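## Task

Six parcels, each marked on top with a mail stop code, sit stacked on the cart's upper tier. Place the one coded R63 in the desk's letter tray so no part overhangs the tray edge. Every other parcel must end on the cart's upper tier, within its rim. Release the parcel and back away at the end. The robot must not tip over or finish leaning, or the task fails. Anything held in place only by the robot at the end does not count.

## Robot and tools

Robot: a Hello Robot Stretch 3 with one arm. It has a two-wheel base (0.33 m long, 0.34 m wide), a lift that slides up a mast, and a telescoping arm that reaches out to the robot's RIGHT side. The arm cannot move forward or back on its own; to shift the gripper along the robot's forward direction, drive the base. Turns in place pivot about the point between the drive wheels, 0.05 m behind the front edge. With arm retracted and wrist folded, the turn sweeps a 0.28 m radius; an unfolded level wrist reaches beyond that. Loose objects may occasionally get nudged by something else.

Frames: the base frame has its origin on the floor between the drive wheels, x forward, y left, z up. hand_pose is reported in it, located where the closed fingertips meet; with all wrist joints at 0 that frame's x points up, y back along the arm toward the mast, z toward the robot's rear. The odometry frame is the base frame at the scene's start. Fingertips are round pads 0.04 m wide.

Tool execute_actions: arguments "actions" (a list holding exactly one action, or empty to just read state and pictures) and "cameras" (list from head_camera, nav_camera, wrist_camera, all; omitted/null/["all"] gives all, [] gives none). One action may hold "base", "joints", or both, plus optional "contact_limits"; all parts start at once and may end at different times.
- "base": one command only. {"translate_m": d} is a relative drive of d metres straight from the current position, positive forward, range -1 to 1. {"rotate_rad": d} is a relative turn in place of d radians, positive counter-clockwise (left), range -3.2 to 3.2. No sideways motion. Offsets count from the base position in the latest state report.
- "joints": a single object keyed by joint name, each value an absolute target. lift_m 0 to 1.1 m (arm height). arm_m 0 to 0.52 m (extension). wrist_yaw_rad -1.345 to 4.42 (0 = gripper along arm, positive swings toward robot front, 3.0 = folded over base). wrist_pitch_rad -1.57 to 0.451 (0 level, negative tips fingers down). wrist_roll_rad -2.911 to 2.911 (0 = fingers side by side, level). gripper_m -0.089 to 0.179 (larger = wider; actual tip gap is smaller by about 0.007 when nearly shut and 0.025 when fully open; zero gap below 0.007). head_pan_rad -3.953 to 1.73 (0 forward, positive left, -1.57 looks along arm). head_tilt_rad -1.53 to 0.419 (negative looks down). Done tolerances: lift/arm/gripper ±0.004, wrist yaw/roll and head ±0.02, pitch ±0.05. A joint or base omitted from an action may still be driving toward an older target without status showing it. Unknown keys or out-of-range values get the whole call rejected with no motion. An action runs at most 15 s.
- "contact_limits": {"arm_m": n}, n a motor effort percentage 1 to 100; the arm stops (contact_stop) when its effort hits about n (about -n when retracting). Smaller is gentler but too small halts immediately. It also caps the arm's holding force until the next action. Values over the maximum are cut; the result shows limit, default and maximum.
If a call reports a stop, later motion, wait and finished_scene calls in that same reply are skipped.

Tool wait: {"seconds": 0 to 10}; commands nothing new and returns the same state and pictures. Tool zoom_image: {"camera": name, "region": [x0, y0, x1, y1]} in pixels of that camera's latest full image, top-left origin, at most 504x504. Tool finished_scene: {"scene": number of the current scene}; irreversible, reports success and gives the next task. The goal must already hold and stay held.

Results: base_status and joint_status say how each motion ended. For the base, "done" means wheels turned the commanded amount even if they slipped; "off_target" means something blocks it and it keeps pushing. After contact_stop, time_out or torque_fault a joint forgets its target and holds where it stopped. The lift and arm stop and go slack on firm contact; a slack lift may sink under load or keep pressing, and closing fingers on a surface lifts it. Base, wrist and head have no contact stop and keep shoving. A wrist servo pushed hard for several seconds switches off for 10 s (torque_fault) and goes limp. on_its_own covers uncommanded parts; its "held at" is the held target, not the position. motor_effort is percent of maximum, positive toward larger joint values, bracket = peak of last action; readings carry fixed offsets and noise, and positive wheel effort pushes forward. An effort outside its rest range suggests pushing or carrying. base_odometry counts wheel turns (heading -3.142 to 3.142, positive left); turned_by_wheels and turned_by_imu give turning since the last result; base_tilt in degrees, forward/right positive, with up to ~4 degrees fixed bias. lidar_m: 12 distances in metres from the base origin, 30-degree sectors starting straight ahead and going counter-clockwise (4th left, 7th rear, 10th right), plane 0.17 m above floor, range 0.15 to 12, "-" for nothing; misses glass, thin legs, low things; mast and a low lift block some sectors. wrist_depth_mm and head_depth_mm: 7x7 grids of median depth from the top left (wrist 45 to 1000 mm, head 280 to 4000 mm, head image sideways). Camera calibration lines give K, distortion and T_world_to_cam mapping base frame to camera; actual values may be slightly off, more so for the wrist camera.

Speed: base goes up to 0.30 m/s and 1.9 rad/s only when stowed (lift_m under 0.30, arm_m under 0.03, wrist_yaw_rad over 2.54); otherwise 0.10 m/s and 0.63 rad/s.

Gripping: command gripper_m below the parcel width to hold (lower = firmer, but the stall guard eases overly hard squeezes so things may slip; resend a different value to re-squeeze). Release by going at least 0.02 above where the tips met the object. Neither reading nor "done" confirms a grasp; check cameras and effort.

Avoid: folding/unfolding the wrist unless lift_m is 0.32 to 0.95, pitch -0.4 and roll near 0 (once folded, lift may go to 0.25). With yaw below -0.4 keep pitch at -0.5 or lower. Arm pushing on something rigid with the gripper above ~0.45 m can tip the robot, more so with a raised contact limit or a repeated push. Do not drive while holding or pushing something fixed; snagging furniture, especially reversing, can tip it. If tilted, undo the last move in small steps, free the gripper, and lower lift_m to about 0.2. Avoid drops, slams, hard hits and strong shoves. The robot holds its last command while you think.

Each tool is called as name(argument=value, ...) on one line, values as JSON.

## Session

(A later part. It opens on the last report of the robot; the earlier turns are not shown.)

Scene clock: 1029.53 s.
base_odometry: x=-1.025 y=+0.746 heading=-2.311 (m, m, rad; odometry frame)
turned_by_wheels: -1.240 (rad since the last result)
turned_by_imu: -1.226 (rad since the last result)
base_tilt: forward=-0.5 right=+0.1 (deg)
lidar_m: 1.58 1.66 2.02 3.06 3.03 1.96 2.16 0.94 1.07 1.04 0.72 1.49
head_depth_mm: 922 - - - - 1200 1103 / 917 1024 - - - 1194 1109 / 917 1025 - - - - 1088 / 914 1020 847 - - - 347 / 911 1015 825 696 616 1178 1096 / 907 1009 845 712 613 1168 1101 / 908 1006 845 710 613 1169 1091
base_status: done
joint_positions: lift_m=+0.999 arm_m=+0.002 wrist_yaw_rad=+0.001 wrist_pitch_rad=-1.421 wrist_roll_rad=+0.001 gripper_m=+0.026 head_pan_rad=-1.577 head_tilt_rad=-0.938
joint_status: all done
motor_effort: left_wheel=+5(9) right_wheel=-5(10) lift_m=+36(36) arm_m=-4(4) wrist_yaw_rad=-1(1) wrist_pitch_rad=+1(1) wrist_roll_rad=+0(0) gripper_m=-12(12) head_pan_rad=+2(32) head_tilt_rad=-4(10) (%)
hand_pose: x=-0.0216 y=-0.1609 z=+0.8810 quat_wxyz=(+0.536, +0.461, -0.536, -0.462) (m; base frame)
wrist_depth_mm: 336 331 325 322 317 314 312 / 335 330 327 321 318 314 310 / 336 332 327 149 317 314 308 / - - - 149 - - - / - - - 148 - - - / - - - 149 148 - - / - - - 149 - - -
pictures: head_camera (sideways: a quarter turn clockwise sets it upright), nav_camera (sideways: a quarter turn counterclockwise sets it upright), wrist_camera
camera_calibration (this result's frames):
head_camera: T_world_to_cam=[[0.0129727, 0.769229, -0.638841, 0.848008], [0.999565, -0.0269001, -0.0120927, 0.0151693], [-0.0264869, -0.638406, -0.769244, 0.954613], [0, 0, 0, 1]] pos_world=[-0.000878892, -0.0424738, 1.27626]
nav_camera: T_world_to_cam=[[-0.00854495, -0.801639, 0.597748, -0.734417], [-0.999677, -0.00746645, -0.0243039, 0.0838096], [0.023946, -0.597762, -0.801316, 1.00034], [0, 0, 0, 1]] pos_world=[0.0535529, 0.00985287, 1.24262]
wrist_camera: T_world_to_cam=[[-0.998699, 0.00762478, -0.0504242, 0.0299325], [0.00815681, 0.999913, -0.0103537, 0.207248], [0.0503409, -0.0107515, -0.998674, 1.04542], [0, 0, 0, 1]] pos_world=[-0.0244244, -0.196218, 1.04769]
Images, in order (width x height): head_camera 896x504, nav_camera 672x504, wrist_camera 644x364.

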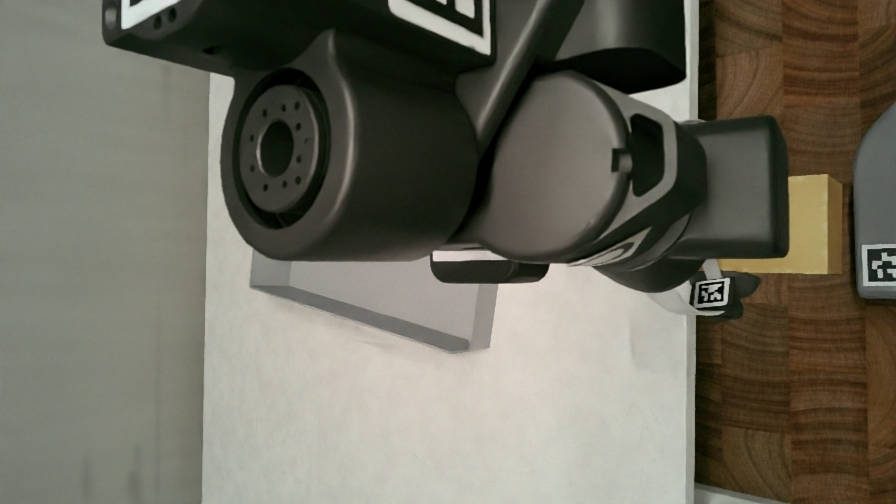

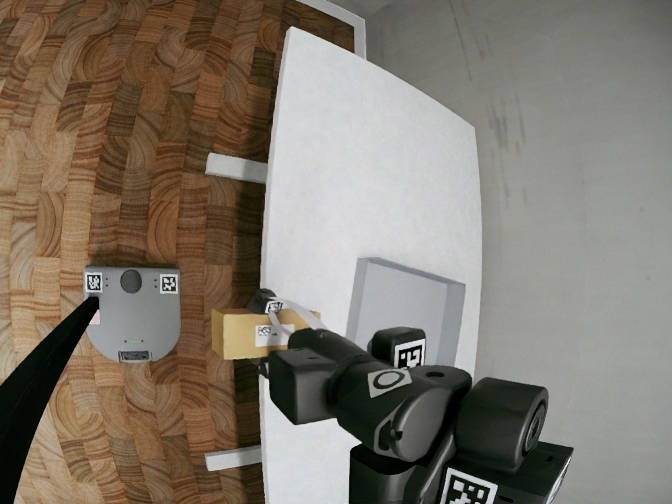

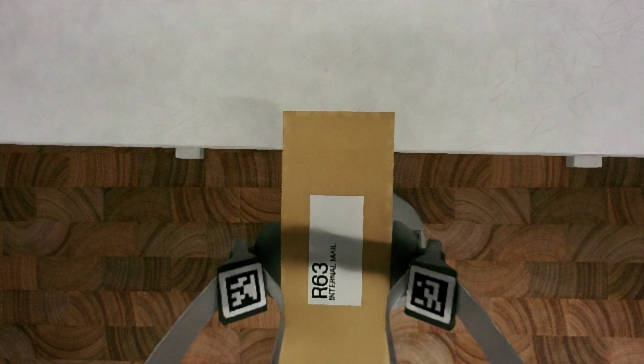

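execute_actions(actions=[{"joints": {"arm_m": 0.436, "lift_m": 0.94}}])

Scene clock: 1081.63 s.
base_odometry: x=-1.025 y=+0.746 heading=-2.311 (m, m, rad; odometry frame)
turned_by_wheels: +0.000 (rad since the last result)
turned_by_imu: +0.000 (rad since the last result)
base_tilt: forward=-0.4 right=+0.2 (deg)
lidar_m: 1.58 1.66 2.03 3.06 3.03 1.96 2.16 0.94 1.07 1.04 0.72 1.50
head_depth_mm: 881 - - 721 622 1191 1103 / - 1020 829 703 619 1181 1105 / - 1013 832 711 618 1171 1122 / - - 707 713 615 1174 1117 / 912 1011 825 697 617 1172 1104 / 907 1008 845 710 613 1171 1102 / 912 1009 843 707 613 1170 1100
base_status: not commanded
joint_positions: lift_m=+0.941 arm_m=+0.436 wrist_yaw_rad=+0.001 wrist_pitch_rad=-1.421 wrist_roll_rad=+0.001 gripper_m=+0.026 head_pan_rad=-1.577 head_tilt_rad=-0.938
joint_status: all done
motor_effort: left_wheel=+5(5) right_wheel=-5(5) lift_m=+10(33) arm_m=+3(2) wrist_yaw_rad=-1(2) wrist_pitch_rad=+1(1) wrist_roll_rad=+0(0) gripper_m=-11(10) head_pan_rad=+2(3) head_tilt_rad=-5(5) (%)
hand_pose: x=-0.0216 y=-0.5949 z=+0.8224 quat_wxyz=(+0.536, +0.461, -0.536, -0.462) (m; base frame)
wrist_depth_mm: 272 269 264 258 255 236 218 / 273 269 267 261 256 253 249 / 273 270 267 149 257 252 239 / 273 269 262 149 257 254 232 / 274 270 268 149 254 254 224 / 273 270 266 149 148 254 216 / 275 271 262 149 256 253 218
pictures: head_camera (sideways: a quarter turn clockwise sets it upright), nav_camera (sideways: a quarter turn counterclockwise sets it upright), wrist_camera
camera_calibration (this result's frames):
head_camera: T_world_to_cam=[[0.0129401, 0.7693, -0.638756, 0.847898], [0.999566, -0.0268559, -0.012095, 0.0151723], [-0.026459, -0.638323, -0.769314, 0.954704], [0, 0, 0, 1]] pos_world=[-0.000877051, -0.0424712, 1.27625]
nav_camera: T_world_to_cam=[[-0.00851095, -0.801705, 0.597659, -0.734302], [-0.999676, -0.00750667, -0.0243054, 0.0838116], [0.0239722, -0.597673, -0.801382, 1.00042], [0, 0, 0, 1]] pos_world=[0.0535525, 0.00986145, 1.24262]
wrist_camera: T_world_to_cam=[[-0.998698, 0.0076609, -0.0504249, 0.0303048], [0.00819739, 0.999912, -0.0104412, 0.640717], [0.0503405, -0.010841, -0.998673, 0.982104], [0, 0, 0, 1]] pos_world=[-0.0244264, -0.630246, 0.989019]
Images, in order (width x height): head_camera 896x504, nav_camera 672x504, wrist_camera 644x364.

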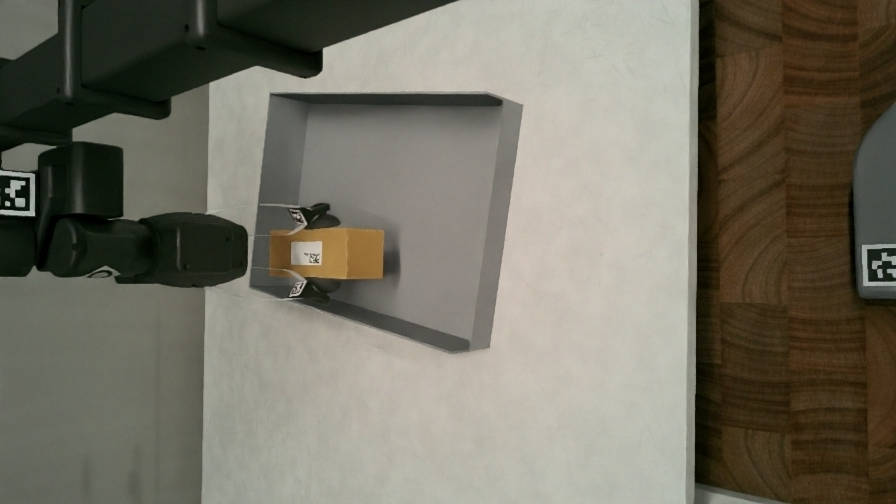

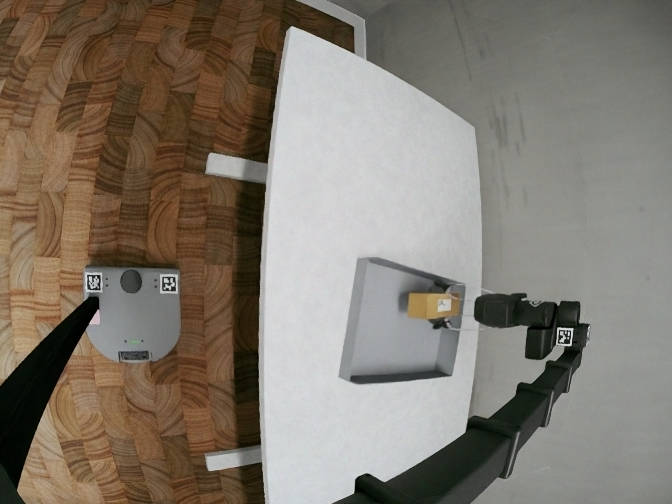

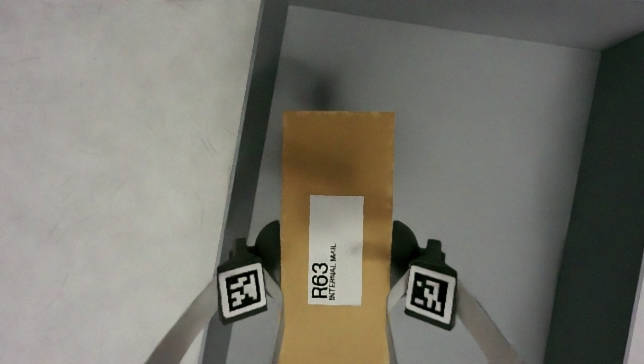

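execute_actions(actions=[{"base": {"translate_m": -0.05}, "joints": {"lift_m": 0.888}}])

Scene clock: 1101.83 s.
base_odometry: x=-0.991 y=+0.783 heading=-2.310 (m, m, rad; odometry frame)
turned_by_wheels: +0.000 (rad since the last result)
turned_by_imu: +0.001 (rad since the last result)
base_tilt: forward=-0.4 right=+0.0 (deg)
lidar_m: 1.63 1.72 2.06 3.07 2.96 1.92 2.11 0.90 1.08 1.04 0.75 1.50
head_depth_mm: 919 1023 - - 608 1202 1114 / 880 - 833 720 620 1173 1106 / - 1015 826 714 618 1173 1123 / 878 - 755 702 617 1171 1120 / 907 1019 825 709 617 1179 1101 / 909 1010 843 694 612 1166 1102 / 910 1007 841 710 612 1171 1098
base_status: done
joint_positions: lift_m=+0.889 arm_m=+0.436 wrist_yaw_rad=+0.001 wrist_pitch_rad=-1.421 wrist_roll_rad=+0.001 gripper_m=+0.026 head_pan_rad=-1.577 head_tilt_rad=-0.938
joint_status: all done
motor_effort: left_wheel=+4(4) right_wheel=-4(12) lift_m=+10(10) arm_m=+3(3) wrist_yaw_rad=-1(1) wrist_pitch_rad=+1(1) wrist_roll_rad=-1(0) gripper_m=-11(12) head_pan_rad=+2(2) head_tilt_rad=-5(4) (%)
hand_pose: x=-0.0216 y=-0.5949 z=+0.7704 quat_wxyz=(+0.536, +0.461, -0.536, -0.462) (m; base frame)
wrist_depth_mm: 218 183 210 208 205 203 188 / 219 179 210 209 206 202 184 / 220 179 211 149 206 203 176 / 220 184 211 149 205 202 170 / 220 193 212 149 205 203 164 / 220 203 213 149 147 203 159 / 219 201 212 149 205 203 161
pictures: head_camera (sideways: a quarter turn clockwise sets it upright), nav_camera (sideways: a quarter turn counterclockwise sets it upright), wrist_camera
camera_calibration (this result's frames):
head_camera: T_world_to_cam=[[0.0129064, 0.769301, -0.638757, 0.847899], [0.999567, -0.0268121, -0.012095, 0.0151723], [-0.0264311, -0.638324, -0.769314, 0.954704], [0, 0, 0, 1]] pos_world=[-0.000875193, -0.0424716, 1.27625]
nav_camera: T_world_to_cam=[[-0.00847588, -0.801705, 0.59766, -0.734303], [-0.999676, -0.00755041, -0.0243054, 0.0838116], [0.0239983, -0.597672, -0.801381, 1.00042], [0, 0, 0, 1]] pos_world=[0.0535521, 0.0098635, 1.24262]
wrist_camera: T_world_to_cam=[[-0.998698, 0.00766065, -0.0504249, 0.0276829], [0.00819714, 0.999912, -0.0104413, 0.64018], [0.0503405, -0.0108411, -0.998673, 0.930179], [0, 0, 0, 1]] pos_world=[-0.0244264, -0.630252, 0.937025]
Images, in order (width x height): head_camera 896x504, nav_camera 672x504, wrist_camera 644x364.

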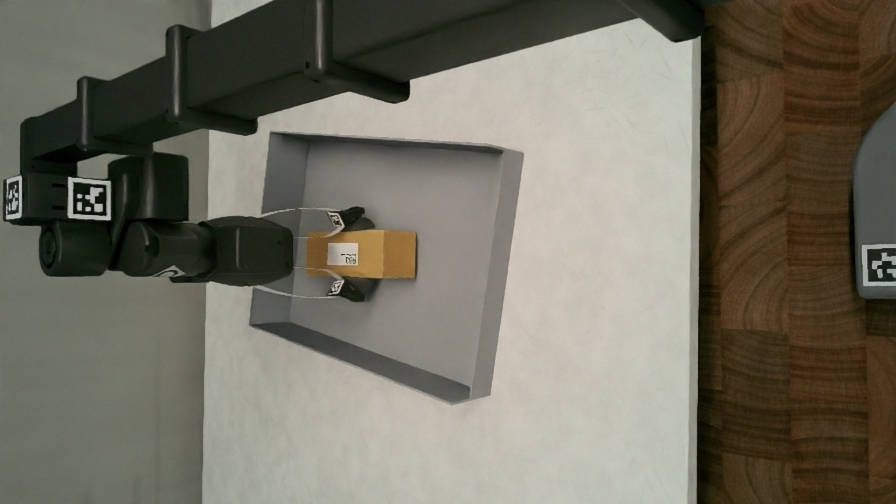

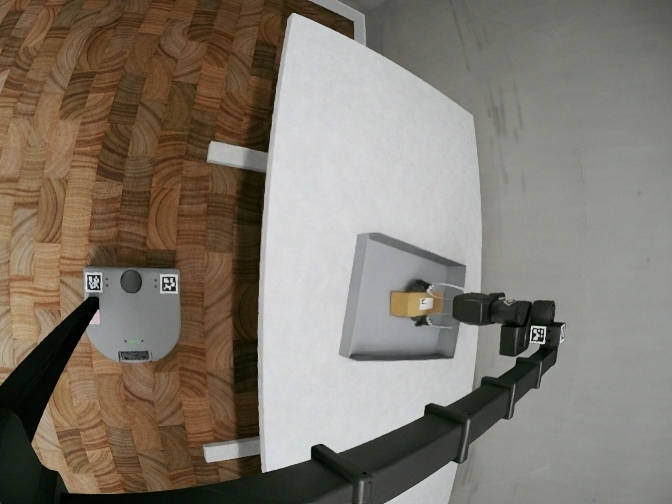

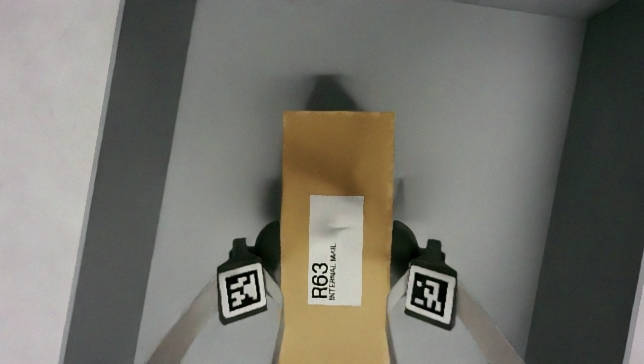

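execute_actions(actions=[{"joints": {"lift_m": 0.884, "gripper_m": 0.085}}], cameras=["wrist_camera"])

Scene clock: 1110.90 s.
base_odometry: x=-0.991 y=+0.783 heading=-2.310 (m, m, rad; odometry frame)
turned_by_wheels: +0.000 (rad since the last result)
turned_by_imu: +0.000 (rad since the last result)
base_tilt: forward=-0.5 right=+0.2 (deg)
lidar_m: 1.63 1.72 2.05 3.05 2.96 1.91 2.11 0.90 1.08 1.04 0.75 1.49
head_depth_mm: 920 1018 - - 609 1180 1106 / 891 - 830 720 621 1184 1110 / - 989 833 715 617 1176 1121 / 875 - 787 702 616 1169 1119 / 912 1010 844 714 617 1174 1108 / 906 1012 845 695 614 1175 1095 / 908 1005 844 712 612 1168 1101
base_status: not commanded
joint_positions: lift_m=+0.885 arm_m=+0.436 wrist_yaw_rad=+0.001 wrist_pitch_rad=-1.421 wrist_roll_rad=+0.001 gripper_m=+0.085 head_pan_rad=-1.577 head_tilt_rad=-0.938
joint_status: all done
motor_effort: left_wheel=+4(4) right_wheel=-5(4) lift_m=+9(8) arm_m=+3(3) wrist_yaw_rad=-1(1) wrist_pitch_rad=+1(1) wrist_roll_rad=-1(0) gripper_m=+0(75) head_pan_rad=+3(3) head_tilt_rad=-5(5) (%)
hand_pose: x=-0.0216 y=-0.5949 z=+0.7664 quat_wxyz=(+0.536, +0.461, -0.536, -0.462) (m; base frame)
wrist_depth_mm: 215 173 207 204 202 199 188 / 215 178 207 204 202 199 183 / 215 176 207 153 201 199 177 / 215 184 207 153 201 199 170 / 215 193 208 153 200 199 164 / 215 200 - 153 152 199 160 / 166 196 208 153 201 200 154
pictures: wrist_camera
camera_calibration (this result's frames):
wrist_camera: T_world_to_cam=[[-0.998698, 0.00766076, -0.050425, 0.0274815], [0.00819787, 0.999912, -0.0104534, 0.640151], [0.0503405, -0.0108531, -0.998673, 0.926179], [0, 0, 0, 1]] pos_world=[-0.0244264, -0.630254, 0.933027]
Images, in order (width x height): wrist_camera 644x364.

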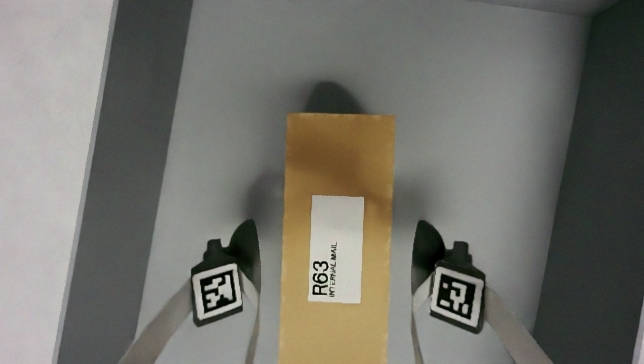

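Released. Raise the gripper clear, then retract.

execute_actions(actions=[{"joints": {"lift_m": 0.97}}], cameras=[])

execute_actions(actions=[{"joints": {"arm_m": 0.0}}])

Scene clock: 1115.93 s.
base_odometry: x=-0.991 y=+0.783 heading=-2.310 (m, m, rad; odometry frame)
turned_by_wheels: +0.000 (rad since the last result)
turned_by_imu: +0.000 (rad since the last result)
base_tilt: forward=-0.6 right=+0.1 (deg)
lidar_m: 1.63 1.72 2.06 3.07 2.96 1.91 2.11 0.90 1.08 1.04 0.75 1.50
head_depth_mm: - - 860 725 622 1179 1111 / 936 1022 835 721 619 1184 1100 / 967 1019 824 713 617 1182 1120 / - 986 826 705 617 1172 1121 / 909 1010 816 710 615 1174 1102 / 904 1016 845 693 614 1172 1100 / 904 1000 839 707 612 1171 1101
base_status: not commanded
joint_positions: lift_m=+0.969 arm_m=+0.436 wrist_yaw_rad=+0.001 wrist_pitch_rad=-1.421 wrist_roll_rad=+0.001 gripper_m=+0.085 head_pan_rad=-1.577 head_tilt_rad=-0.938
joint_status: all done
motor_effort: left_wheel=+4(4) right_wheel=-4(4) lift_m=+36(37) arm_m=+3(3) wrist_yaw_rad=-1(1) wrist_pitch_rad=+1(1) wrist_roll_rad=+0(0) gripper_m=+0(0) head_pan_rad=+2(3) head_tilt_rad=-5(4) (%)
hand_pose: x=-0.0216 y=-0.5949 z=+0.8511 quat_wxyz=(+0.536, +0.461, -0.536, -0.462) (m; base frame)
wrist_depth_mm: 303 298 276 267 252 254 280 / 301 299 292 289 285 273 279 / 302 298 292 288 284 277 278 / 302 300 293 237 285 281 280 / 303 300 290 237 285 270 279 / 303 300 - 238 287 259 280 / 303 300 293 289 286 275 281
pictures: none
No camera images: the call's "cameras" was empty. Leave "cameras" out to get every camera's image.

Scene clock: 1120.33 s.
base_odometry: x=-0.991 y=+0.783 heading=-2.310 (m, m, rad; odometry frame)
turned_by_wheels: +0.000 (rad since the last result)
turned_by_imu: +0.000 (rad since the last result)
base_tilt: forward=-0.4 right=+0.1 (deg)
lidar_m: 1.63 1.72 2.06 3.05 2.97 1.91 2.11 0.90 1.08 1.04 0.75 1.50
head_depth_mm: 921 1033 - - - 1205 1112 / 911 1020 881 - - 1195 1106 / 914 1016 850 - - - 1111 / 911 1018 834 720 - - 1101 / 911 1015 822 709 614 571 1098 / 911 1014 849 693 614 1169 1101 / 908 1004 844 709 613 1176 1096
base_status: not commanded
joint_positions: lift_m=+0.969 arm_m=+0.002 wrist_yaw_rad=+0.001 wrist_pitch_rad=-1.421 wrist_roll_rad=+0.001 gripper_m=+0.085 head_pan_rad=-1.577 head_tilt_rad=-0.938
joint_status: all done
joint sent to its limit — the command would take arm_m past its lower limit, so that joint was sent only as far as its limit.
motor_effort: left_wheel=+4(4) right_wheel=-5(5) lift_m=+36(35) arm_m=-4(4) wrist_yaw_rad=-1(1) wrist_pitch_rad=+1(1) wrist_roll_rad=-1(1) gripper_m=-1(0) head_pan_rad=+2(2) head_tilt_rad=-5(4) (%)
hand_pose: x=-0.0216 y=-0.1609 z=+0.8511 quat_wxyz=(+0.536, +0.461, -0.536, -0.462) (m; base frame)
wrist_depth_mm: 304 300 295 292 286 284 279 / 305 300 297 291 287 285 280 / 306 301 296 292 288 285 280 / - - - - - 984 951 / - - - - - 961 959 / - - - - - 986 957 / - - - - - 960 956
pictures: head_camera (sideways: a quarter turn clockwise sets it upright), nav_camera (sideways: a quarter turn counterclockwise sets it upright), wrist_camera
camera_calibration (this result's frames):
head_camera: T_world_to_cam=[[0.0128086, 0.769307, -0.63875, 0.847891], [0.999571, -0.0266849, -0.0120951, 0.0151725], [-0.0263499, -0.638321, -0.769319, 0.95471], [0, 0, 0, 1]] pos_world=[-0.00086979, -0.0424722, 1.27625]
nav_camera: T_world_to_cam=[[-0.00837393, -0.801711, 0.597653, -0.734295], [-0.999675, -0.00767737, -0.0243055, 0.0838117], [0.0240744, -0.597663, -0.801386, 1.00043], [0, 0, 0, 1]] pos_world=[0.0535509, 0.00987001, 1.24262]
wrist_camera: T_world_to_cam=[[-0.9987, 0.00754937, -0.0504093, 0.0283964], [0.00808922, 0.999912, -0.0105137, 0.20712], [0.0503255, -0.0109078, -0.998673, 1.01547], [0, 0, 0, 1]] pos_world=[-0.0244199, -0.196239, 1.01773]
Images, in order (width x height): head_camera 896x504, nav_camera 672x504, wrist_camera 644x364.

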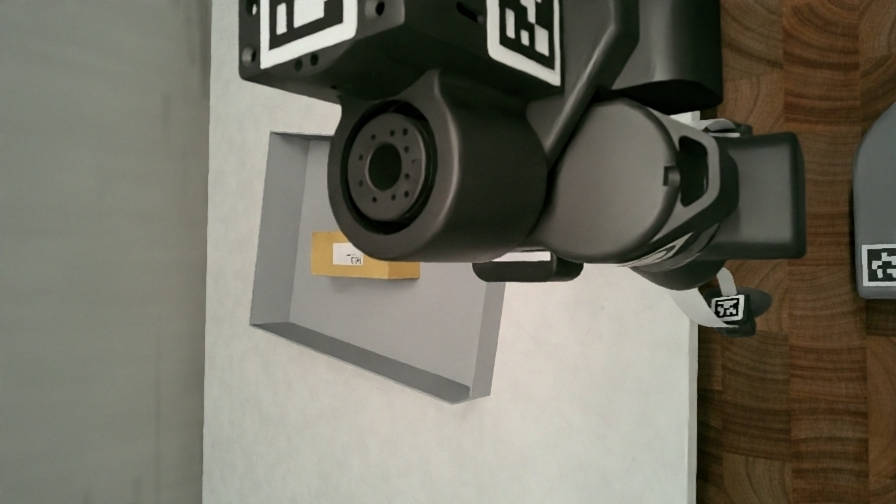

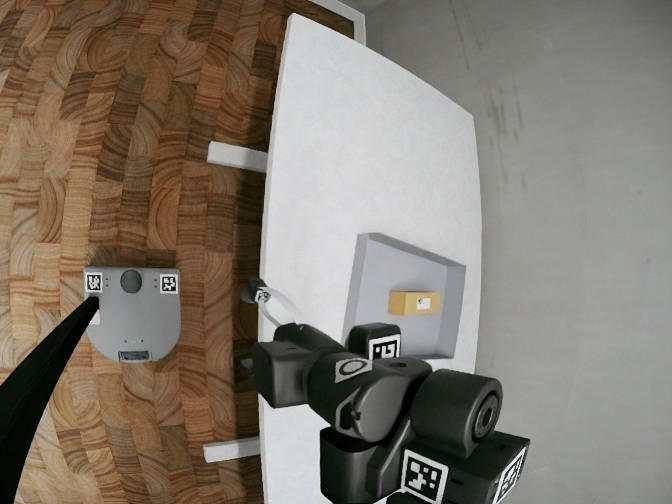

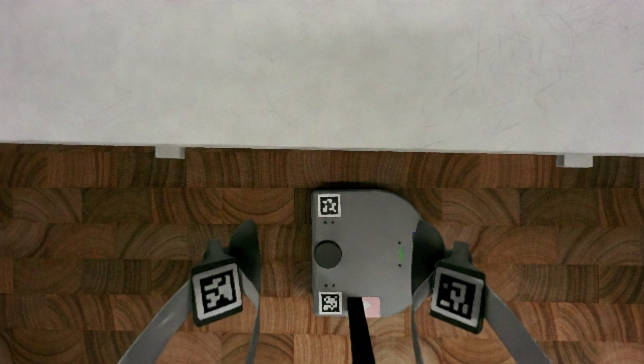

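finished_scene(scene=2)

The scene is finished: the task was done.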